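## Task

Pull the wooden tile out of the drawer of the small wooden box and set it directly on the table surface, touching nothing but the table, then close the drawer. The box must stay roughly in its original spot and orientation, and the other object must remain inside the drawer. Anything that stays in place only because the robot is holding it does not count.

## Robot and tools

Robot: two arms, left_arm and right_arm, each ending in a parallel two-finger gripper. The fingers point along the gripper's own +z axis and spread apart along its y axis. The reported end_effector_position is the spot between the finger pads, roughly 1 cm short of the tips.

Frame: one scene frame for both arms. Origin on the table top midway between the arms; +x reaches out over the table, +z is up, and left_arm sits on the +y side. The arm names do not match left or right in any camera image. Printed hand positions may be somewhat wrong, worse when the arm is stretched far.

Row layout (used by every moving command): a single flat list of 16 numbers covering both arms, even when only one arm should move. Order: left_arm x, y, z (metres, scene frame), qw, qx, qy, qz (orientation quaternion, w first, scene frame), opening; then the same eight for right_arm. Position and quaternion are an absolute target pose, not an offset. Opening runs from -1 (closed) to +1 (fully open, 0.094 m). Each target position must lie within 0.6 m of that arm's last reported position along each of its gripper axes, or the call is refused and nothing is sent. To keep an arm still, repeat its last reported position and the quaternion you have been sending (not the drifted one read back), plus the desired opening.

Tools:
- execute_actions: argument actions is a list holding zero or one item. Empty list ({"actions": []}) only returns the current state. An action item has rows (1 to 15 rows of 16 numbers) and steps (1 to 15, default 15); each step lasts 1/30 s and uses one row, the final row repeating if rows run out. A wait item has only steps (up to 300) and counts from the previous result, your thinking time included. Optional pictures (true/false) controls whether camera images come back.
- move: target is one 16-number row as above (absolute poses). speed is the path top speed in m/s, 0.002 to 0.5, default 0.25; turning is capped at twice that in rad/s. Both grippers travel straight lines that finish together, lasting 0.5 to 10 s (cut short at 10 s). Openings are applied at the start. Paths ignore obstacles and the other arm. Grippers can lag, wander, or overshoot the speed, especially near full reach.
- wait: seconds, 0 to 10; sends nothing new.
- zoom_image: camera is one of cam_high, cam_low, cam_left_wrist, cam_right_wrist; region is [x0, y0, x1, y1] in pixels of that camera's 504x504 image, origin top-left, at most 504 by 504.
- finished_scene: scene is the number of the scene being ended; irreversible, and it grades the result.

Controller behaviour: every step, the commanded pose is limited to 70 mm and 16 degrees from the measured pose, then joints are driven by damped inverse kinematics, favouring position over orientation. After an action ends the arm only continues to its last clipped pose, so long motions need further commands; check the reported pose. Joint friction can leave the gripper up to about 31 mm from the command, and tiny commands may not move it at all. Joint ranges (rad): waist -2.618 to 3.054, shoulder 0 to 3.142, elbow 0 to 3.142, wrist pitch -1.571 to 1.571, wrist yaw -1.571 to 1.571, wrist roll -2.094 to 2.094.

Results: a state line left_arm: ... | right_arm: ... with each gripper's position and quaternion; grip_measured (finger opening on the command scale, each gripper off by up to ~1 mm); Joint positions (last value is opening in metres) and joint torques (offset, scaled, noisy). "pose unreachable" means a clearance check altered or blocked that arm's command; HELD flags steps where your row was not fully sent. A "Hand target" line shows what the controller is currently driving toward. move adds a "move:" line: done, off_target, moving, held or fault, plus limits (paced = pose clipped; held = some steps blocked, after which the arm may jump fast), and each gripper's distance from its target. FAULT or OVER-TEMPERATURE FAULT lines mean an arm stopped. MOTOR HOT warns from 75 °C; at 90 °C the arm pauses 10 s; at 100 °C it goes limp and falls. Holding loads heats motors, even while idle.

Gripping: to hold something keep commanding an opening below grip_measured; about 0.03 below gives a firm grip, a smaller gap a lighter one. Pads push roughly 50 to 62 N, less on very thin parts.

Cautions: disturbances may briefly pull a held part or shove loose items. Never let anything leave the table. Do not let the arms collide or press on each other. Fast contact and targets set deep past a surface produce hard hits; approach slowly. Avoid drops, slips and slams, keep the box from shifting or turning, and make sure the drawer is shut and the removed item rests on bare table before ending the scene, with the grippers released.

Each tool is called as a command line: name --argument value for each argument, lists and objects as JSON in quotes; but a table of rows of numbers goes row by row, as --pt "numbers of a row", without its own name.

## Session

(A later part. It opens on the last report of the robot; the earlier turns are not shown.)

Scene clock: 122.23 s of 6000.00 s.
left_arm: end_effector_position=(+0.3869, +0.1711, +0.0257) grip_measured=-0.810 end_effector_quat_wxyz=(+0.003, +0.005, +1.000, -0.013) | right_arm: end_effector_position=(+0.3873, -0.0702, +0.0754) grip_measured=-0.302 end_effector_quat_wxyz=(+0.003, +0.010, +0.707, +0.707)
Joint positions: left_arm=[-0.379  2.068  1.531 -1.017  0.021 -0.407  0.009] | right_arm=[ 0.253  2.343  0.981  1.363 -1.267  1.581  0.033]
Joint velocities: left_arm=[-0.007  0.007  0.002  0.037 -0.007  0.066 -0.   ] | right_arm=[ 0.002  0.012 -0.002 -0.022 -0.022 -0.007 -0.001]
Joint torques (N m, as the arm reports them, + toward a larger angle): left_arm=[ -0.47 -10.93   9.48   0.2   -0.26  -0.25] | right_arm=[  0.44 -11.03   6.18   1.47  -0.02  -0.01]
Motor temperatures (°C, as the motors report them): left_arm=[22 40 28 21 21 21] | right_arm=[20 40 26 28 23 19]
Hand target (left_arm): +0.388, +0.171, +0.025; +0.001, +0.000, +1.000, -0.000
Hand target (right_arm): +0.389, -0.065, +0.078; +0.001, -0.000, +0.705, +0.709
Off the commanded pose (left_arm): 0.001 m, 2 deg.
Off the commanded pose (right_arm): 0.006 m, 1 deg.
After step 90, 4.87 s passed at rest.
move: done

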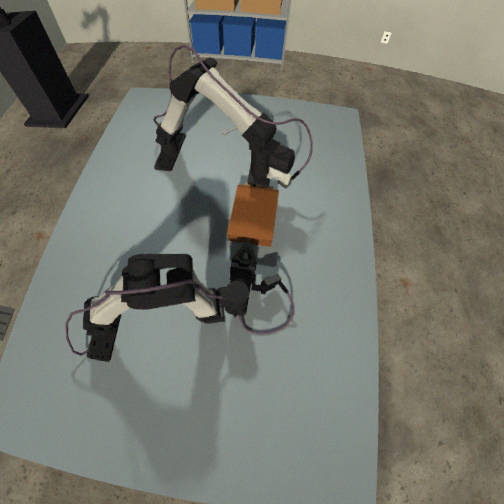

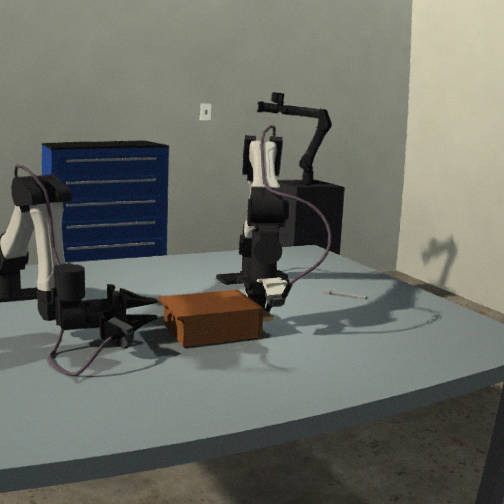

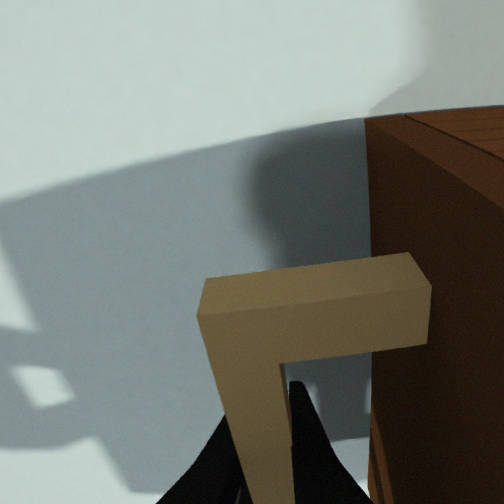

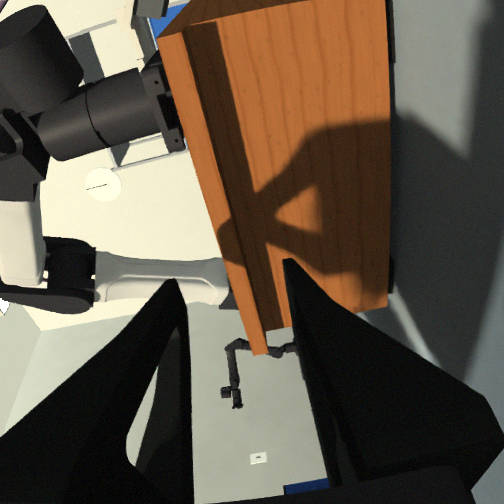

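move --target '[0.388,0.171,0.025,0,0,1,0,-0.85,0.405,-0.035,0.079,0,0,0.707,0.707,-0.3]' --speed 0.03

Scene clock: 127.83 s of 6000.00 s.
left_arm: end_effector_position=(+0.3869, +0.1711, +0.0257) grip_measured=-0.810 end_effector_quat_wxyz=(+0.003, +0.005, +1.000, -0.013) | right_arm: end_effector_position=(+0.4000, -0.0396, +0.0769) grip_measured=-0.302 end_effector_quat_wxyz=(-0.008, +0.008, +0.709, +0.706)
Joint positions: left_arm=[-0.379  2.068  1.531 -1.017  0.021 -0.407  0.009] | right_arm=[ 0.313  2.378  1.097  1.269 -1.225  1.581  0.033]
Joint velocities: left_arm=[-0.022  0.022  0.007 -0.007  0.022 -0.022  0.001] | right_arm=[-0.012 -0.007  0.002 -0.022 -0.066 -0.022 -0.002]
Joint torques (N m, as the arm reports them, + toward a larger angle): left_arm=[ -0.51 -10.95   9.48   0.2   -0.26  -0.25] | right_arm=[  0.24 -11.65   6.66   1.44   0.09  -0.07]
Motor temperatures (°C, as the motors report them): left_arm=[22 40 28 21 21 21] | right_arm=[20 39 27 28 23 19]
Hand target (left_arm): +0.388, +0.171, +0.025; +0.001, +0.000, +1.000, -0.000
Hand target (right_arm): +0.404, -0.035, +0.080; -0.000, +0.000, +0.707, +0.707
Off the commanded pose (left_arm): 0.001 m, 2 deg.
Off the commanded pose (right_arm): 0.007 m, 1 deg.
After step 90, 1.00 s passed at rest.
move: done

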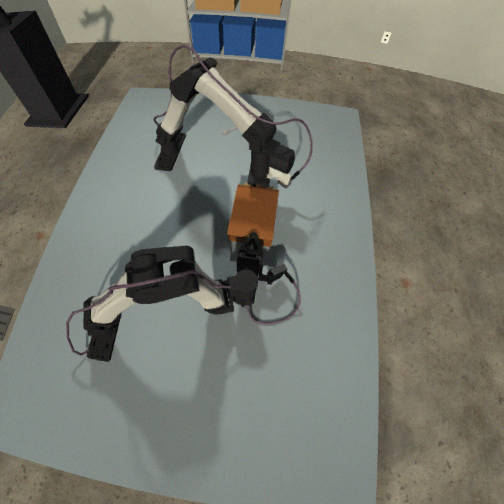

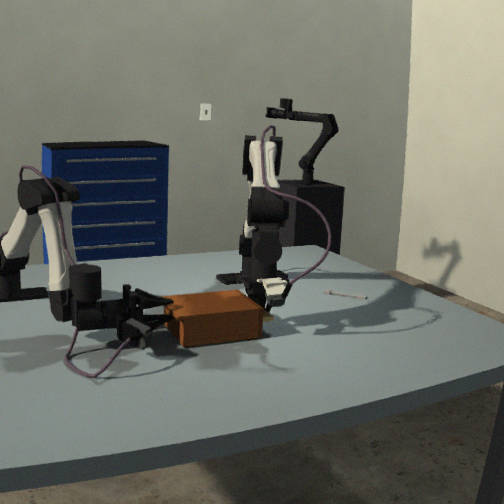

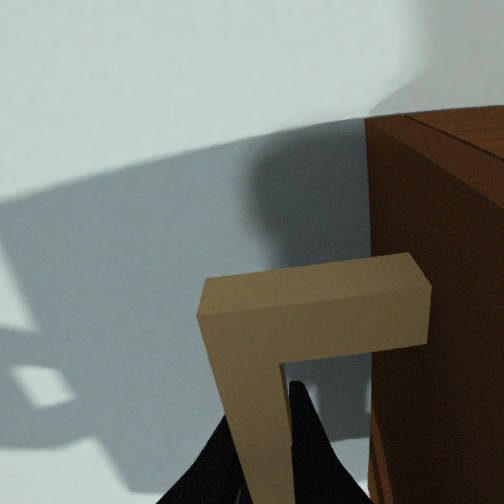

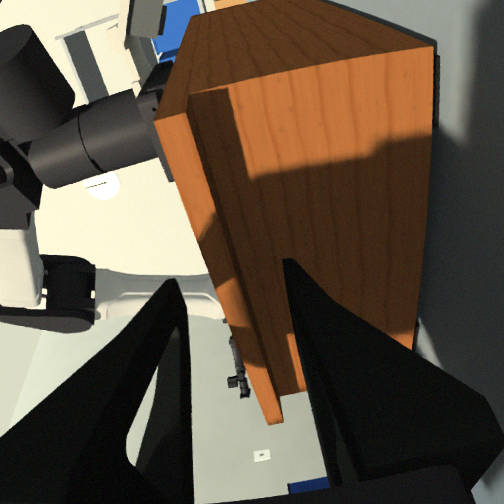

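move --target '[0.388,0.171,0.025,0,0,1,0,-0.85,0.405,-0.022,0.08,0,0,0.707,0.707,-0.3]' --speed 0.02

move --target '[0.388,0.171,0.025,0,0,1,0,-0.85,0.405,-0.022,0.08,0,0,0.707,0.707,-0.95]' --speed 0.02

Scene clock: 135.67 s of 6000.00 s.
left_arm: end_effector_position=(+0.3876, +0.1741, +0.0257) grip_measured=-0.810 end_effector_quat_wxyz=(+0.006, +0.003, +1.000, -0.004) | right_arm: end_effector_position=(+0.4004, -0.0318, +0.0754) grip_measured=-0.302 end_effector_quat_wxyz=(-0.012, +0.010, +0.710, +0.704)
Joint positions: left_arm=[-0.379  2.068  1.531 -1.019  0.003 -0.411  0.009] | right_arm=[ 0.33   2.384  1.114  1.248 -1.21   1.58   0.033]
Joint velocities: left_arm=[ 0.002 -0.017 -0.007 -0.007  0.007  0.081 -0.   ] | right_arm=[-0.012  0.017  0.007  0.051  0.022 -0.037 -0.001]
Joint torques (N m, as the arm reports them, + toward a larger angle): left_arm=[ -0.52 -10.92   9.52   0.2   -0.12  -0.23] | right_arm=[  1.08 -11.92   7.26   1.5    0.19  -0.14]
Motor temperatures (°C, as the motors report them): left_arm=[22 39 29 21 21 21] | right_arm=[20 40 27 28 23 19]
Hand target (left_arm): +0.388, +0.171, +0.025; +0.001, -0.000, +1.000, +0.000
Hand target (right_arm): +0.404, -0.022, +0.081; +0.000, +0.000, +0.707, +0.707
Off the commanded pose (left_arm): 0.003 m, 1 deg.
Off the commanded pose (right_arm): 0.012 m, 2 deg.
After step 90, 3.67 s passed at rest.
move: off_target (right_arm)

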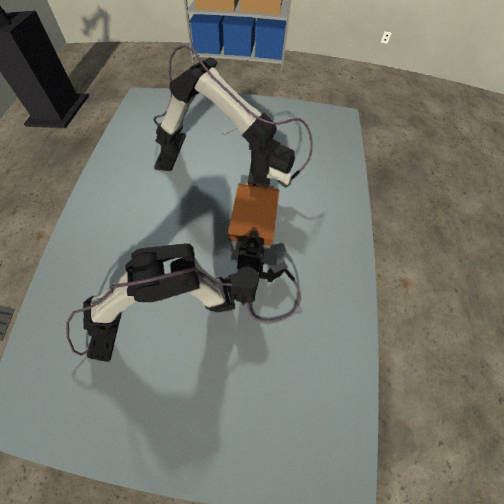

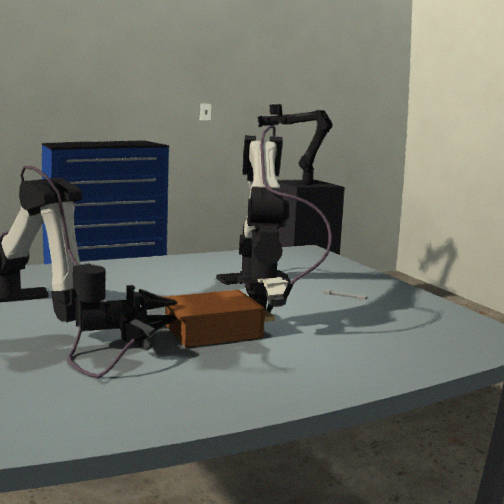

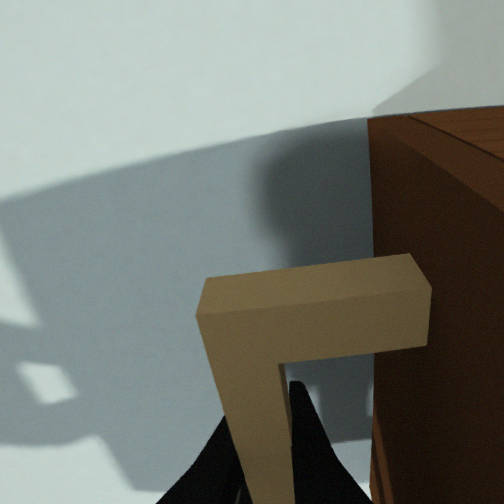

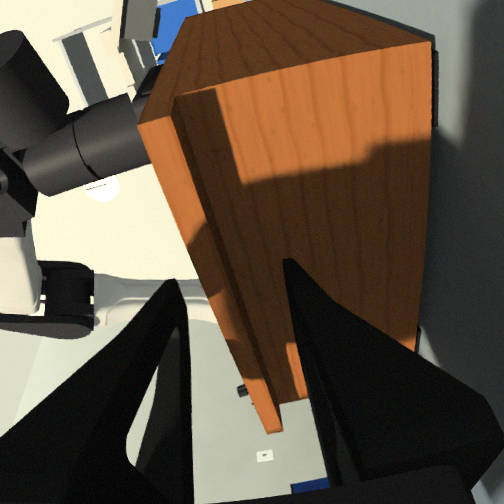

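Scene clock: 136.70 s of 6000.00 s.
left_arm: end_effector_position=(+0.3871, +0.1739, +0.0257) grip_measured=-0.810 end_effector_quat_wxyz=(+0.005, +0.003, +1.000, -0.005) | right_arm: end_effector_position=(+0.4004, -0.0321, +0.0773) grip_measured=-0.858 end_effector_quat_wxyz=(-0.000, -0.002, +0.708, +0.706)
Joint positions: left_arm=[-0.379  2.068  1.531 -1.021  0.005 -0.411  0.009] | right_arm=[ 0.329  2.384  1.114  1.261 -1.212  1.559  0.007]
Joint velocities: left_arm=[ 0.027 -0.012  0.002 -0.037  0.022 -0.037 -0.001] | right_arm=[ 0.012  0.002  0.017  0.051 -0.125 -0.037 -0.001]
Joint torques (N m, as the arm reports them, + toward a larger angle): left_arm=[ -0.51 -10.86   9.54   0.22  -0.13  -0.22] | right_arm=[  1.4  -11.87   7.04   1.35   0.27   0.09]
Motor temperatures (°C, as the motors report them): left_arm=[22 39 29 21 21 21] | right_arm=[20 40 27 28 23 19]
Hand target (left_arm): +0.388, +0.171, +0.025; +0.001, -0.000, +1.000, -0.000
Hand target (right_arm): +0.404, -0.022, +0.080; -0.000, +0.000, +0.707, +0.707
Off the commanded pose (left_arm): 0.003 m, 1 deg.
Off the commanded pose (right_arm): 0.011 m, 0 deg.
move: off_target (right_arm)

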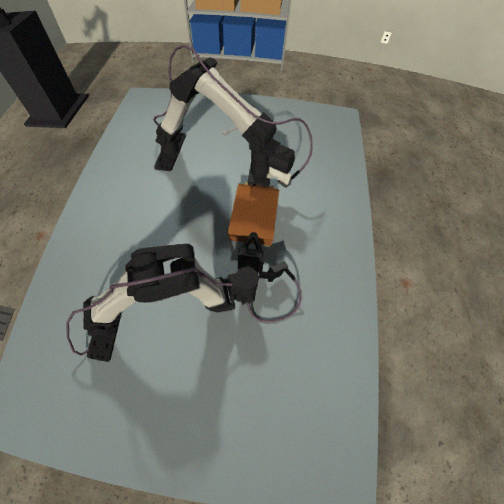

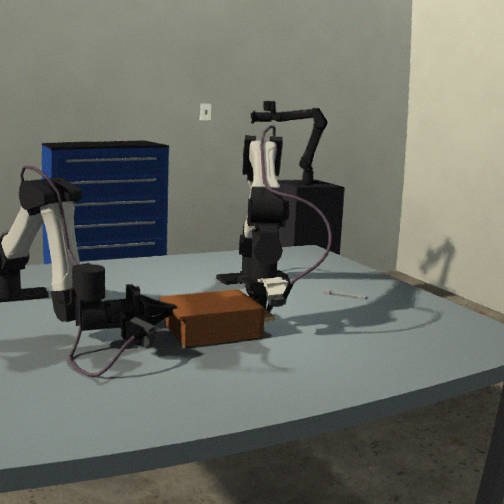

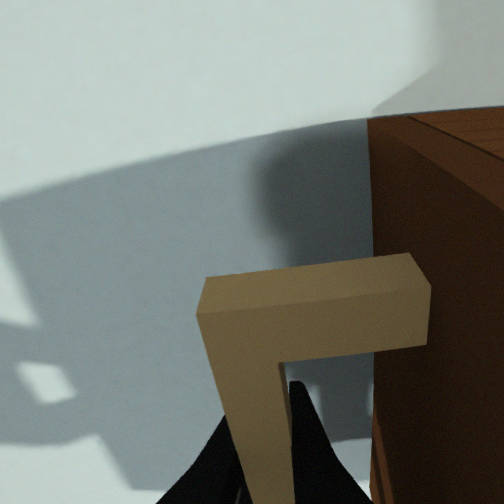

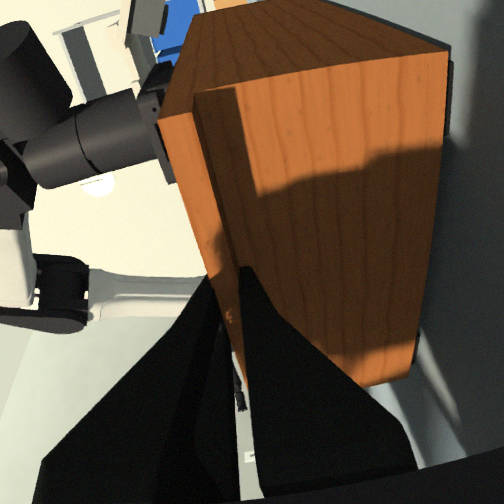

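Box must return ~0.094 in −y.

move --target '[0.388,0.185,0.025,0,0,1,0,-0.85,0.398,-0.13,0.078,0,0,0.707,0.707,-0.9]' --speed 0.03

Scene clock: 145.30 s of 6000.00 s.
left_arm: end_effector_position=(+0.3896, +0.1601, +0.0262) grip_measured=-0.810 end_effector_quat_wxyz=(+0.009, +0.006, +0.999, -0.035) | right_arm: end_effector_position=(+0.4016, -0.1171, +0.0750) grip_measured=-0.858 end_effector_quat_wxyz=(+0.004, -0.009, +0.707, +0.707)
Joint positions: left_arm=[-0.386  2.068  1.531 -0.988  0.057 -0.414  0.009] | right_arm=[ 0.125  2.358  1.018  1.341 -1.419  1.552  0.007]
Joint velocities: left_arm=[-0.007  0.012 -0.017 -0.022  0.081 -0.051  0.001] | right_arm=[-0.002  0.007  0.007  0.037 -0.066 -0.022 -0.001]
Joint torques (N m, as the arm reports them, + toward a larger angle): left_arm=[  2.35 -12.66   7.05   0.05  -0.52   0.16] | right_arm=[ -2.71 -13.71   2.06   1.28  -0.22   0.01]
Motor temperatures (°C, as the motors report them): left_arm=[22 39 29 21 21 21] | right_arm=[20 40 28 29 23 19]
Hand target (left_arm): +0.388, +0.184, +0.025; -0.000, +0.000, +1.000, -0.001
Hand target (right_arm): +0.399, -0.130, +0.077; +0.000, -0.000, +0.707, +0.707
Off the commanded pose (left_arm): 0.025 m, 4 deg.
Off the commanded pose (right_arm): 0.014 m, 1 deg.
After step 90, 1.93 s passed at rest.
move: off_target (left_arm, right_arm)

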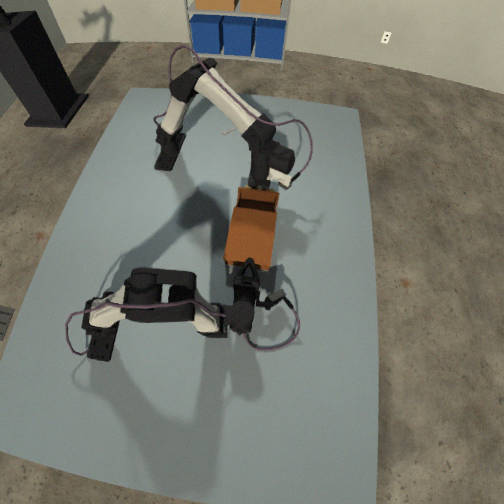

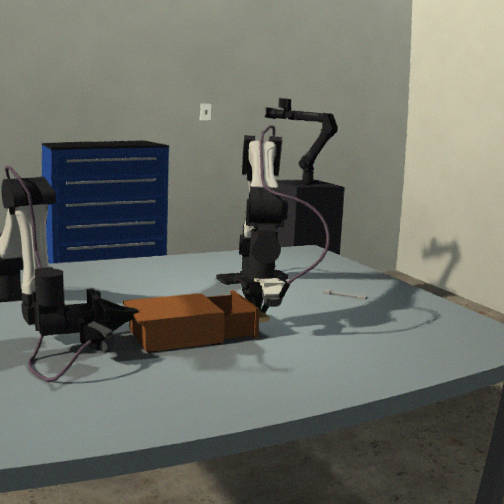

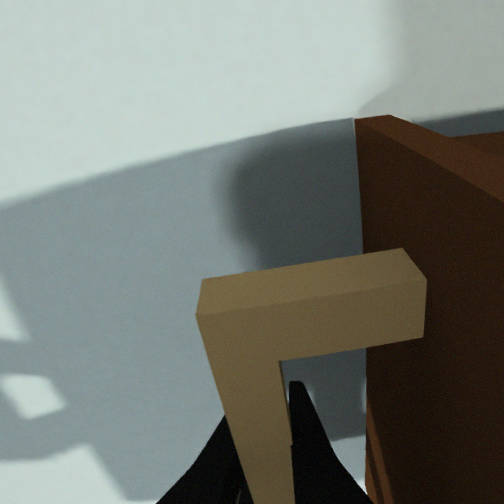

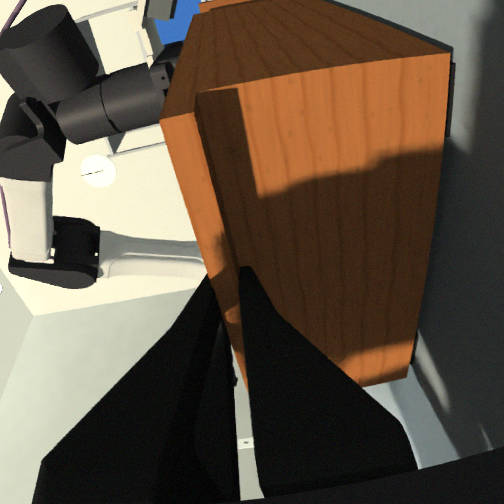

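move --target '[0.388,0.225,0.027,0,0,1,0,-0.85,0.395,-0.14,0.079,0,0,0.707,0.707,-0.9]' --speed 0.03

move --target '[0.388,0.205,0.027,0,0,1,0,-0.5,0.395,-0.13,0.079,0,0,0.707,0.707,-0.9]' --speed 0.03

move --target '[0.388,0.205,0.12,0,0,1,0,-0.5,0.395,-0.13,0.079,0,0,0.707,0.707,-0.9]' --speed 0.08

move --target '[0.37,0.13,0.16,0,0,1,0,0.5,0.395,-0.13,0.079,0,0,0.707,0.707,-0.9]' --speed 0.1

Scene clock: 156.50 s of 6000.00 s.
left_arm: end_effector_position=(+0.3941, +0.2079, +0.0280) grip_measured=-0.810 end_effector_quat_wxyz=(+0.007, +0.009, +1.000, -0.020) | right_arm: end_effector_position=(+0.4011, -0.1317, +0.0751) grip_measured=-0.858 end_effector_quat_wxyz=(+0.007, -0.002, +0.707, +0.707)
Joint positions: left_arm=[-0.278  2.031  1.483 -0.997  0.034 -0.299  0.009] | right_arm=[ 0.089  2.347  0.995  1.347 -1.442  1.551  0.007]
Joint velocities: left_arm=[ 0.002 -0.007  0.017 -0.051 -0.037  0.022 -0.   ] | right_arm=[ 0.007 -0.007 -0.012  0.051  0.022 -0.066 -0.   ]
Joint torques (N m, as the arm reports them, + toward a larger angle): left_arm=[  1.62 -13.34   5.14   0.29  -0.33  -0.03] | right_arm=[ -1.69 -13.37   1.97   1.37  -0.21   0.09]
Motor temperatures (°C, as the motors report them): left_arm=[22 40 29 21 21 21] | right_arm=[20 42 27 29 23 19]
Hand target (left_arm): +0.388, +0.224, +0.027; +0.000, -0.000, +1.000, -0.002
Hand target (right_arm): +0.396, -0.140, +0.079; +0.000, +0.000, +0.707, +0.707
Off the commanded pose (left_arm): 0.018 m, 3 deg.
Off the commanded pose (right_arm): 0.011 m, 1 deg.
After step 90, 5.73 s passed at rest.
move: off_target (left_arm, right_arm)

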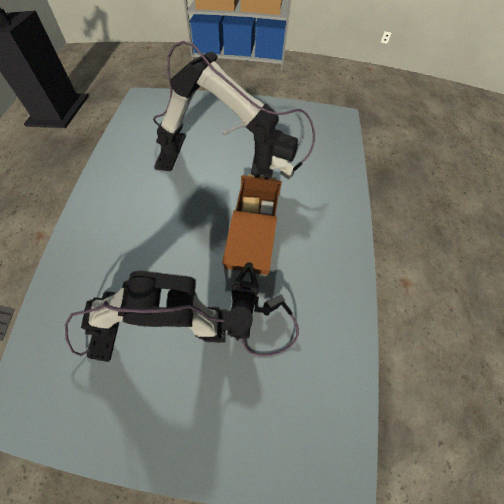

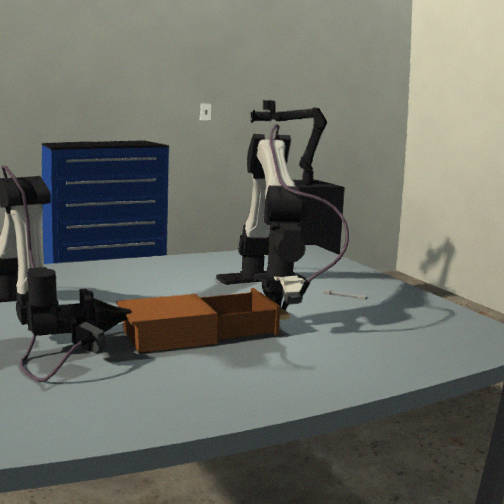

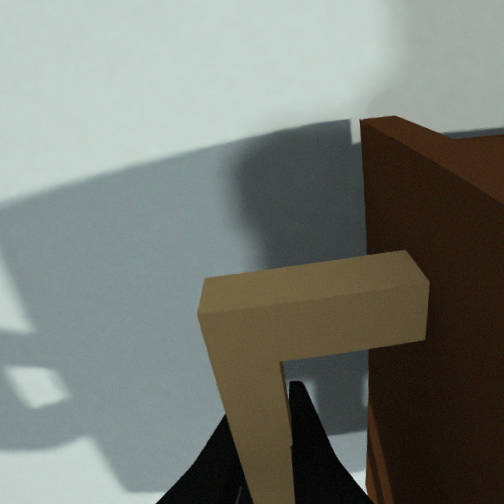

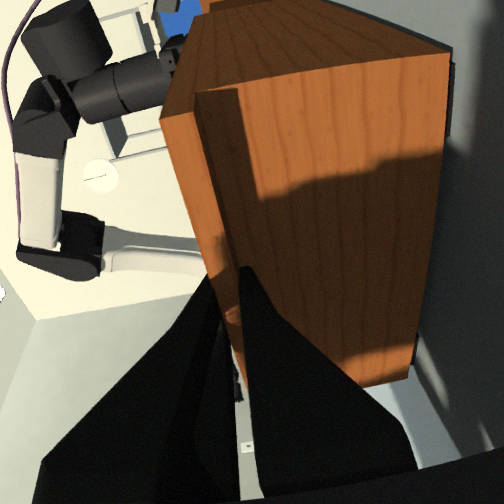

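Scene clock: 157.50 s of 6000.00 s.
left_arm: end_effector_position=(+0.3906, +0.2085, +0.0278) grip_measured=-0.502 end_effector_quat_wxyz=(+0.005, -0.001, +1.000, -0.005) | right_arm: end_effector_position=(+0.4011, -0.1317, +0.0751) grip_measured=-0.858 end_effector_quat_wxyz=(+0.009, -0.004, +0.707, +0.707)
Joint positions: left_arm=[-0.292  2.031  1.483 -1.011  0.006 -0.333  0.023] | right_arm=[ 0.089  2.347  0.995  1.347 -1.442  1.548  0.007]
Joint velocities: left_arm=[ 0.017 -0.017 -0.007 -0.066  0.007 -0.066 -0.   ] | right_arm=[-0.007 -0.007 -0.002  0.022 -0.022  0.007 -0.001]
Joint torques (N m, as the arm reports them, + toward a larger angle): left_arm=[ -0.81 -11.52   7.86   0.29  -0.13  -0.15] | right_arm=[  0.22 -13.29   2.11   1.32  -0.02   0.14]
Motor temperatures (°C, as the motors report them): left_arm=[22 40 29 21 21 21] | right_arm=[20 42 27 29 23 19]
Hand target (left_arm): +0.388, +0.205, +0.027; +0.000, -0.000, +1.000, +0.000
Hand target (right_arm): +0.395, -0.130, +0.079; -0.000, -0.000, +0.707, +0.707
Off the commanded pose (left_arm): 0.004 m, 1 deg.
Off the commanded pose (right_arm): 0.007 m, 1 deg.
move: done

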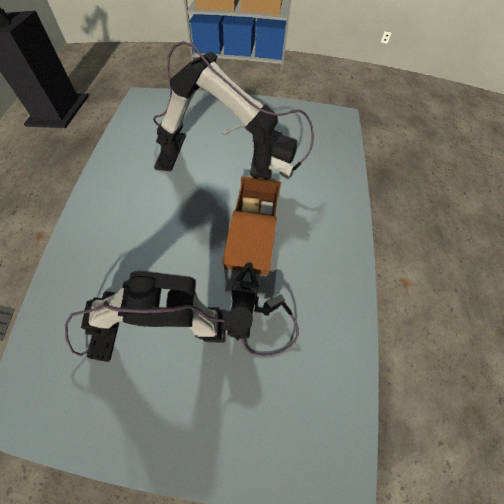

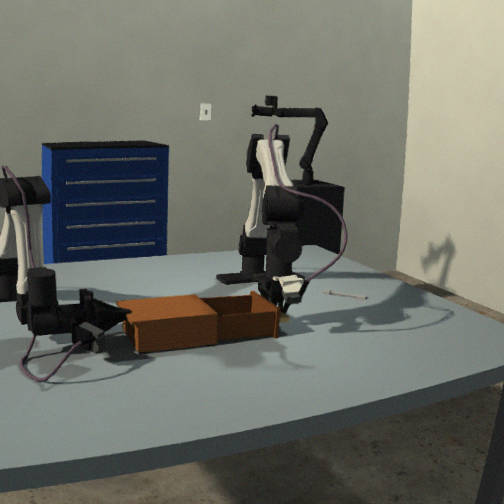

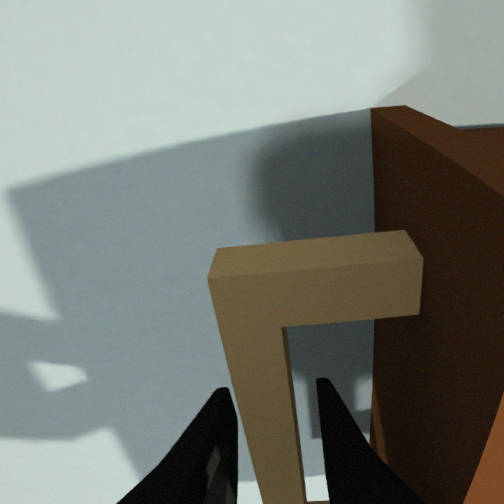

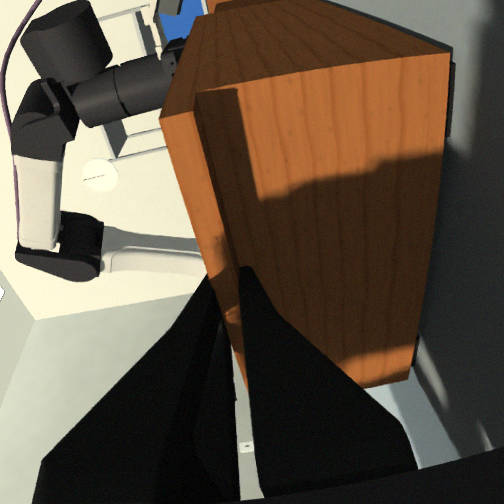

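Scene clock: 159.20 s of 6000.00 s.
left_arm: end_effector_position=(+0.3874, +0.2096, +0.1117) grip_measured=-0.502 end_effector_quat_wxyz=(-0.009, -0.002, +1.000, +0.000) | right_arm: end_effector_position=(+0.4011, -0.1317, +0.0751) grip_measured=-0.858 end_effector_quat_wxyz=(+0.009, -0.004, +0.707, +0.707)
Joint positions: left_arm=[-0.292  1.998  1.773 -1.363  0.006 -0.335  0.023] | right_arm=[ 0.089  2.347  0.995  1.347 -1.442  1.547  0.007]
Joint velocities: left_arm=[-0.017 -0.007 -0.017 -0.037  0.007  0.007 -0.001] | right_arm=[ 0.012  0.007 -0.002 -0.066 -0.022 -0.022  0.001]
Joint torques (N m, as the arm reports them, + toward a larger angle): left_arm=[ -0.87 -12.46   9.47   0.21  -0.14  -0.15] | right_arm=[  0.22 -13.46   2.39   1.35   0.06   0.13]
Motor temperatures (°C, as the motors report them): left_arm=[22 40 29 21 21 21] | right_arm=[20 42 27 29 23 19]
Hand target (left_arm): +0.389, +0.205, +0.120; +0.000, -0.000, +1.000, +0.000
Hand target (right_arm): +0.395, -0.130, +0.079; -0.000, -0.000, +0.707, +0.707
Off the commanded pose (left_arm): 0.010 m, 1 deg.
Off the commanded pose (right_arm): 0.007 m, 1 deg.
move: done

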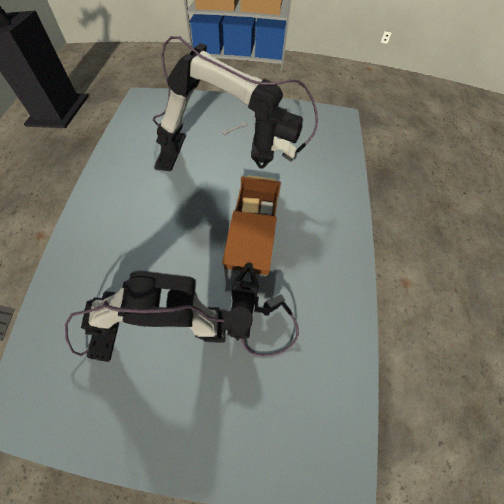

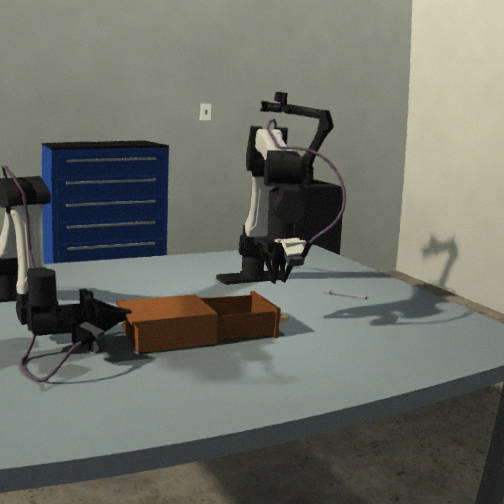

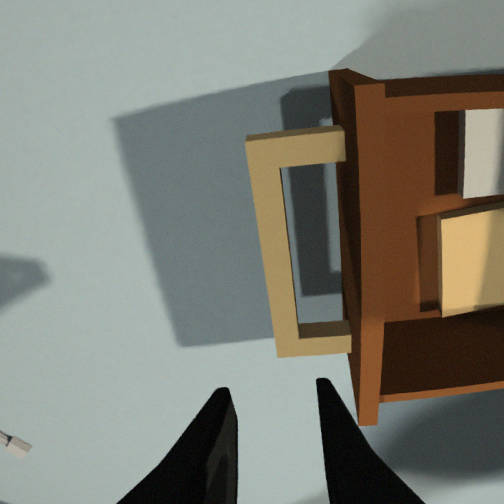

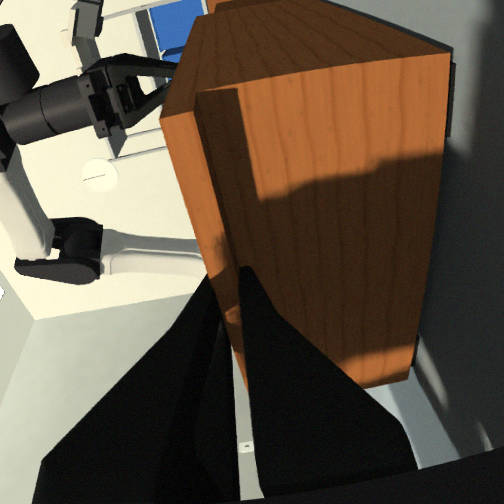

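Scene clock: 160.70 s of 6000.00 s.
left_arm: end_effector_position=(+0.3690, +0.1338, +0.1604) grip_measured=+0.498 end_effector_quat_wxyz=(+0.001, +0.002, +1.000, -0.002) | right_arm: end_effector_position=(+0.4011, -0.1317, +0.0751) grip_measured=-0.858 end_effector_quat_wxyz=(+0.009, -0.004, +0.707, +0.707)
Joint positions: left_arm=[-0.493  2.072  2.077 -1.572  0.003 -0.528  0.07 ] | right_arm=[ 0.089  2.347  0.995  1.347 -1.442  1.546  0.007]
Joint velocities: left_arm=[-0.002  0.002 -0.007  0.022  0.037 -0.066  0.001] | right_arm=[ 0.007  0.002 -0.007  0.022  0.066 -0.007 -0.   ]
Joint torques (N m, as the arm reports them, + toward a larger angle): left_arm=[ -0.41 -11.07   9.34   0.28  -0.16  -0.16] | right_arm=[  0.13 -13.59   2.29   1.36   0.03   0.18]
Motor temperatures (°C, as the motors report them): left_arm=[22 40 29 21 21 21] | right_arm=[20 42 26 29 23 19]
Hand target (left_arm): +0.370, +0.131, +0.160; +0.001, +0.000, +1.000, +0.002
Hand target (right_arm): +0.395, -0.130, +0.079; -0.000, -0.000, +0.707, +0.707
Off the commanded pose (left_arm): 0.004 m, 0 deg.
Off the commanded pose (right_arm): 0.007 m, 1 deg.
joint sent to its limit (left arm) — the command would take joint 4 (wrist pitch) past its lower limit, so that joint was sent only as far as its limit.
move: done

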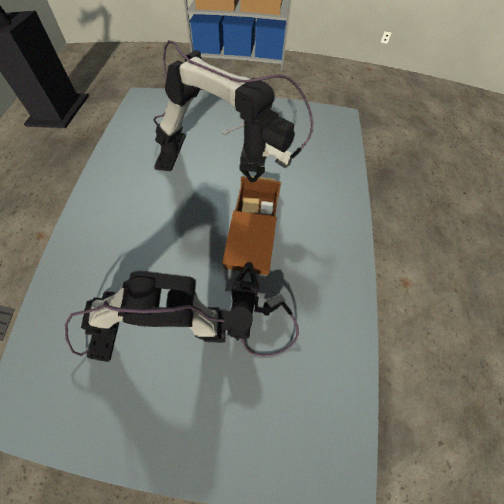

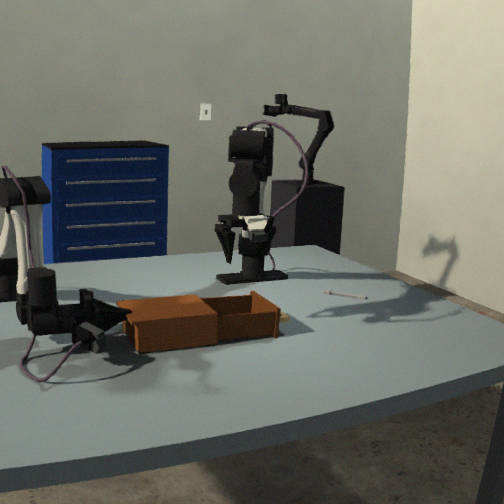

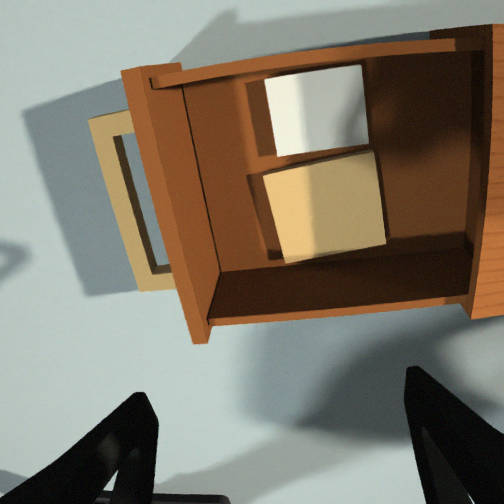

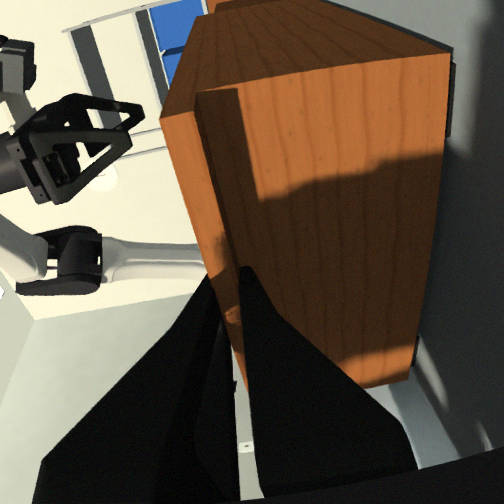

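move --target '[0.368,0.094,0.085,0,0,1,0,0.6,0.395,-0.13,0.079,0,0,0.707,0.707,-0.9]' --speed 0.08

Scene clock: 170.13 s of 6000.00 s.
left_arm: end_effector_position=(+0.3718, +0.0963, +0.0961) grip_measured=+0.598 end_effector_quat_wxyz=(+0.008, -0.000, +1.000, -0.007) | right_arm: end_effector_position=(+0.4011, -0.1317, +0.0751) grip_measured=-0.858 end_effector_quat_wxyz=(+0.009, -0.004, +0.707, +0.707)
Joint positions: left_arm=[-0.567  2.119  1.891 -1.321  0.003 -0.607  0.075] | right_arm=[ 0.089  2.347  0.995  1.347 -1.442  1.546  0.007]
Joint velocities: left_arm=[-0.012  0.007 -0.012 -0.022  0.007  0.051  0.001] | right_arm=[-0.002  0.002 -0.007  0.007 -0.037  0.037 -0.002]
Joint torques (N m, as the arm reports them, + toward a larger angle): left_arm=[ -0.65 -12.1    5.43   0.52  -0.14  -0.16] | right_arm=[  0.09 -13.51   2.29   1.33  -0.02   0.15]
Motor temperatures (°C, as the motors report them): left_arm=[22 39 30 21 21 21] | right_arm=[20 43 26 29 23 19]
Hand target (left_arm): +0.367, +0.095, +0.085; +0.000, -0.000, +1.000, +0.001
Hand target (right_arm): +0.395, -0.130, +0.079; -0.000, -0.000, +0.707, +0.707
Off the commanded pose (left_arm): 0.012 m, 1 deg.
Off the commanded pose (right_arm): 0.007 m, 1 deg.
After step 90, 4.90 s passed at rest.
move: off_target (left_arm)

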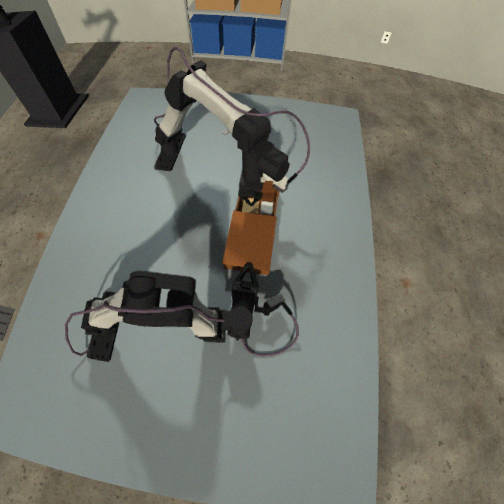

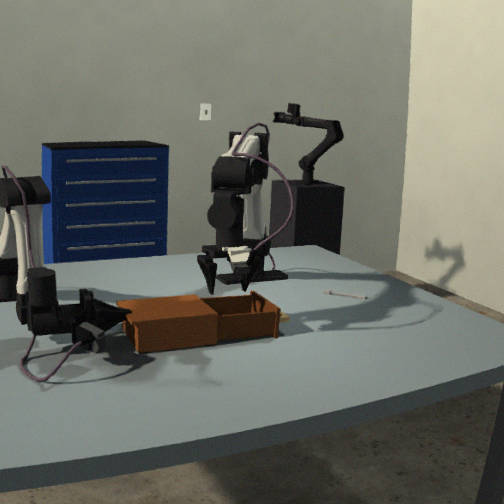

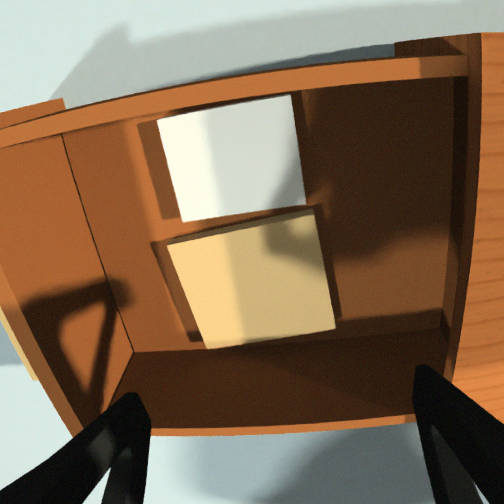

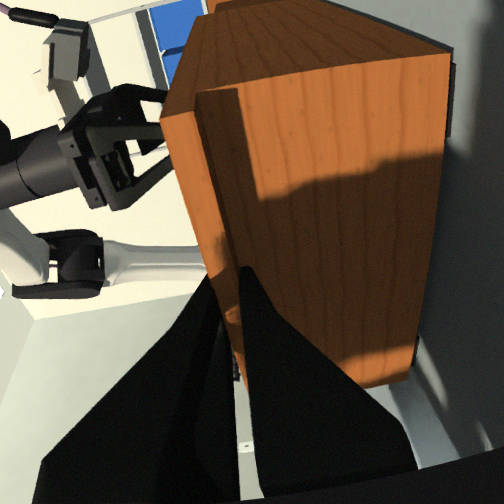

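move --target '[0.366,0.104,0.035,0,-0.044,0.999,0,0.55,0.395,-0.13,0.079,0,0,0.707,0.707,-0.9]' --speed 0.04

Scene clock: 178.43 s of 6000.00 s.
left_arm: end_effector_position=(+0.3680, +0.0989, +0.0453) grip_measured=+0.552 end_effector_quat_wxyz=(+0.008, -0.036, +0.999, -0.008) | right_arm: end_effector_position=(+0.4011, -0.1317, +0.0751) grip_measured=-0.858 end_effector_quat_wxyz=(+0.009, -0.004, +0.707, +0.707)
Joint positions: left_arm=[-0.567  2.119  1.688 -1.119  0.003 -0.679  0.073] | right_arm=[ 0.089  2.347  0.995  1.347 -1.442  1.546  0.007]
Joint velocities: left_arm=[ 0.002 -0.007 -0.012  0.037 -0.051  0.007  0.   ] | right_arm=[-0.002 -0.012 -0.022 -0.007 -0.007 -0.007  0.   ]
Joint torques (N m, as the arm reports them, + toward a larger angle): left_arm=[  0.56 -12.34   5.19   0.53  -0.13  -0.13] | right_arm=[  0.06 -13.31   2.18   1.32   0.06   0.16]
Motor temperatures (°C, as the motors report them): left_arm=[22 40 29 21 21 21] | right_arm=[20 44 26 29 23 19]
Hand target (left_arm): +0.365, +0.104, +0.035; -0.000, -0.044, +0.999, +0.000
Hand target (right_arm): +0.395, -0.130, +0.079; +0.000, -0.000, +0.707, +0.707
Off the commanded pose (left_arm): 0.012 m, 2 deg.
Off the commanded pose (right_arm): 0.007 m, 1 deg.
After step 90, 3.33 s passed at rest.
move: off_target (left_arm)

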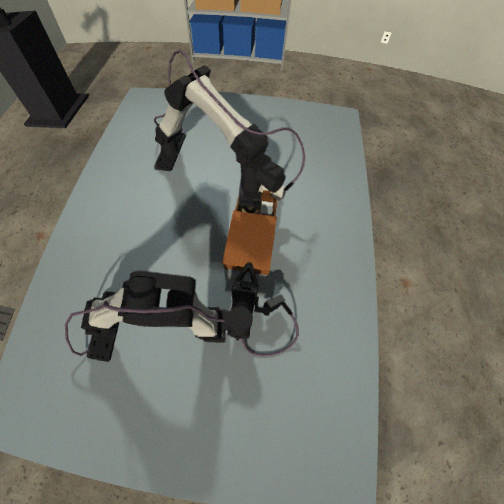

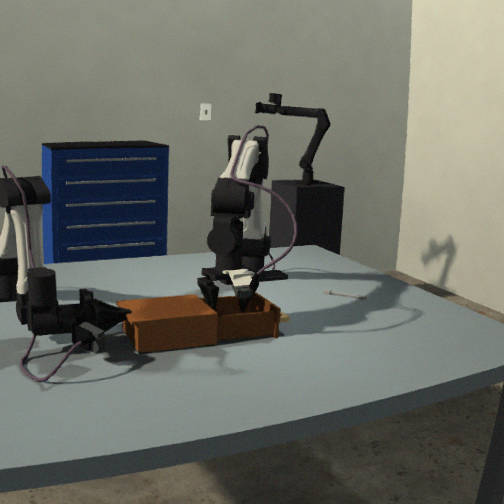

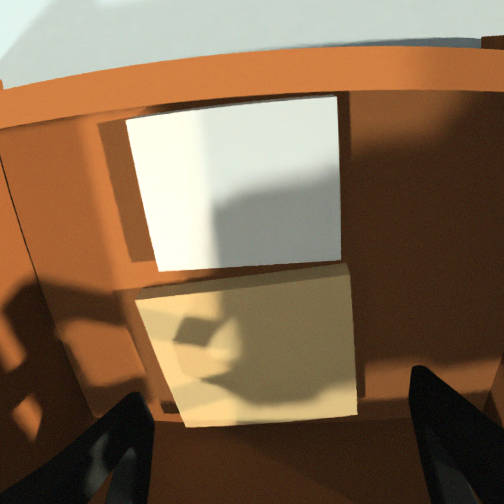

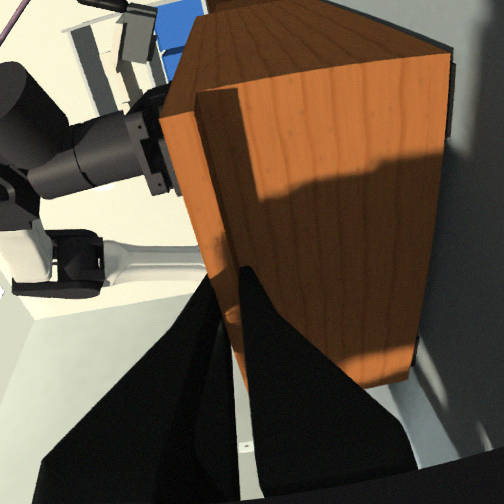

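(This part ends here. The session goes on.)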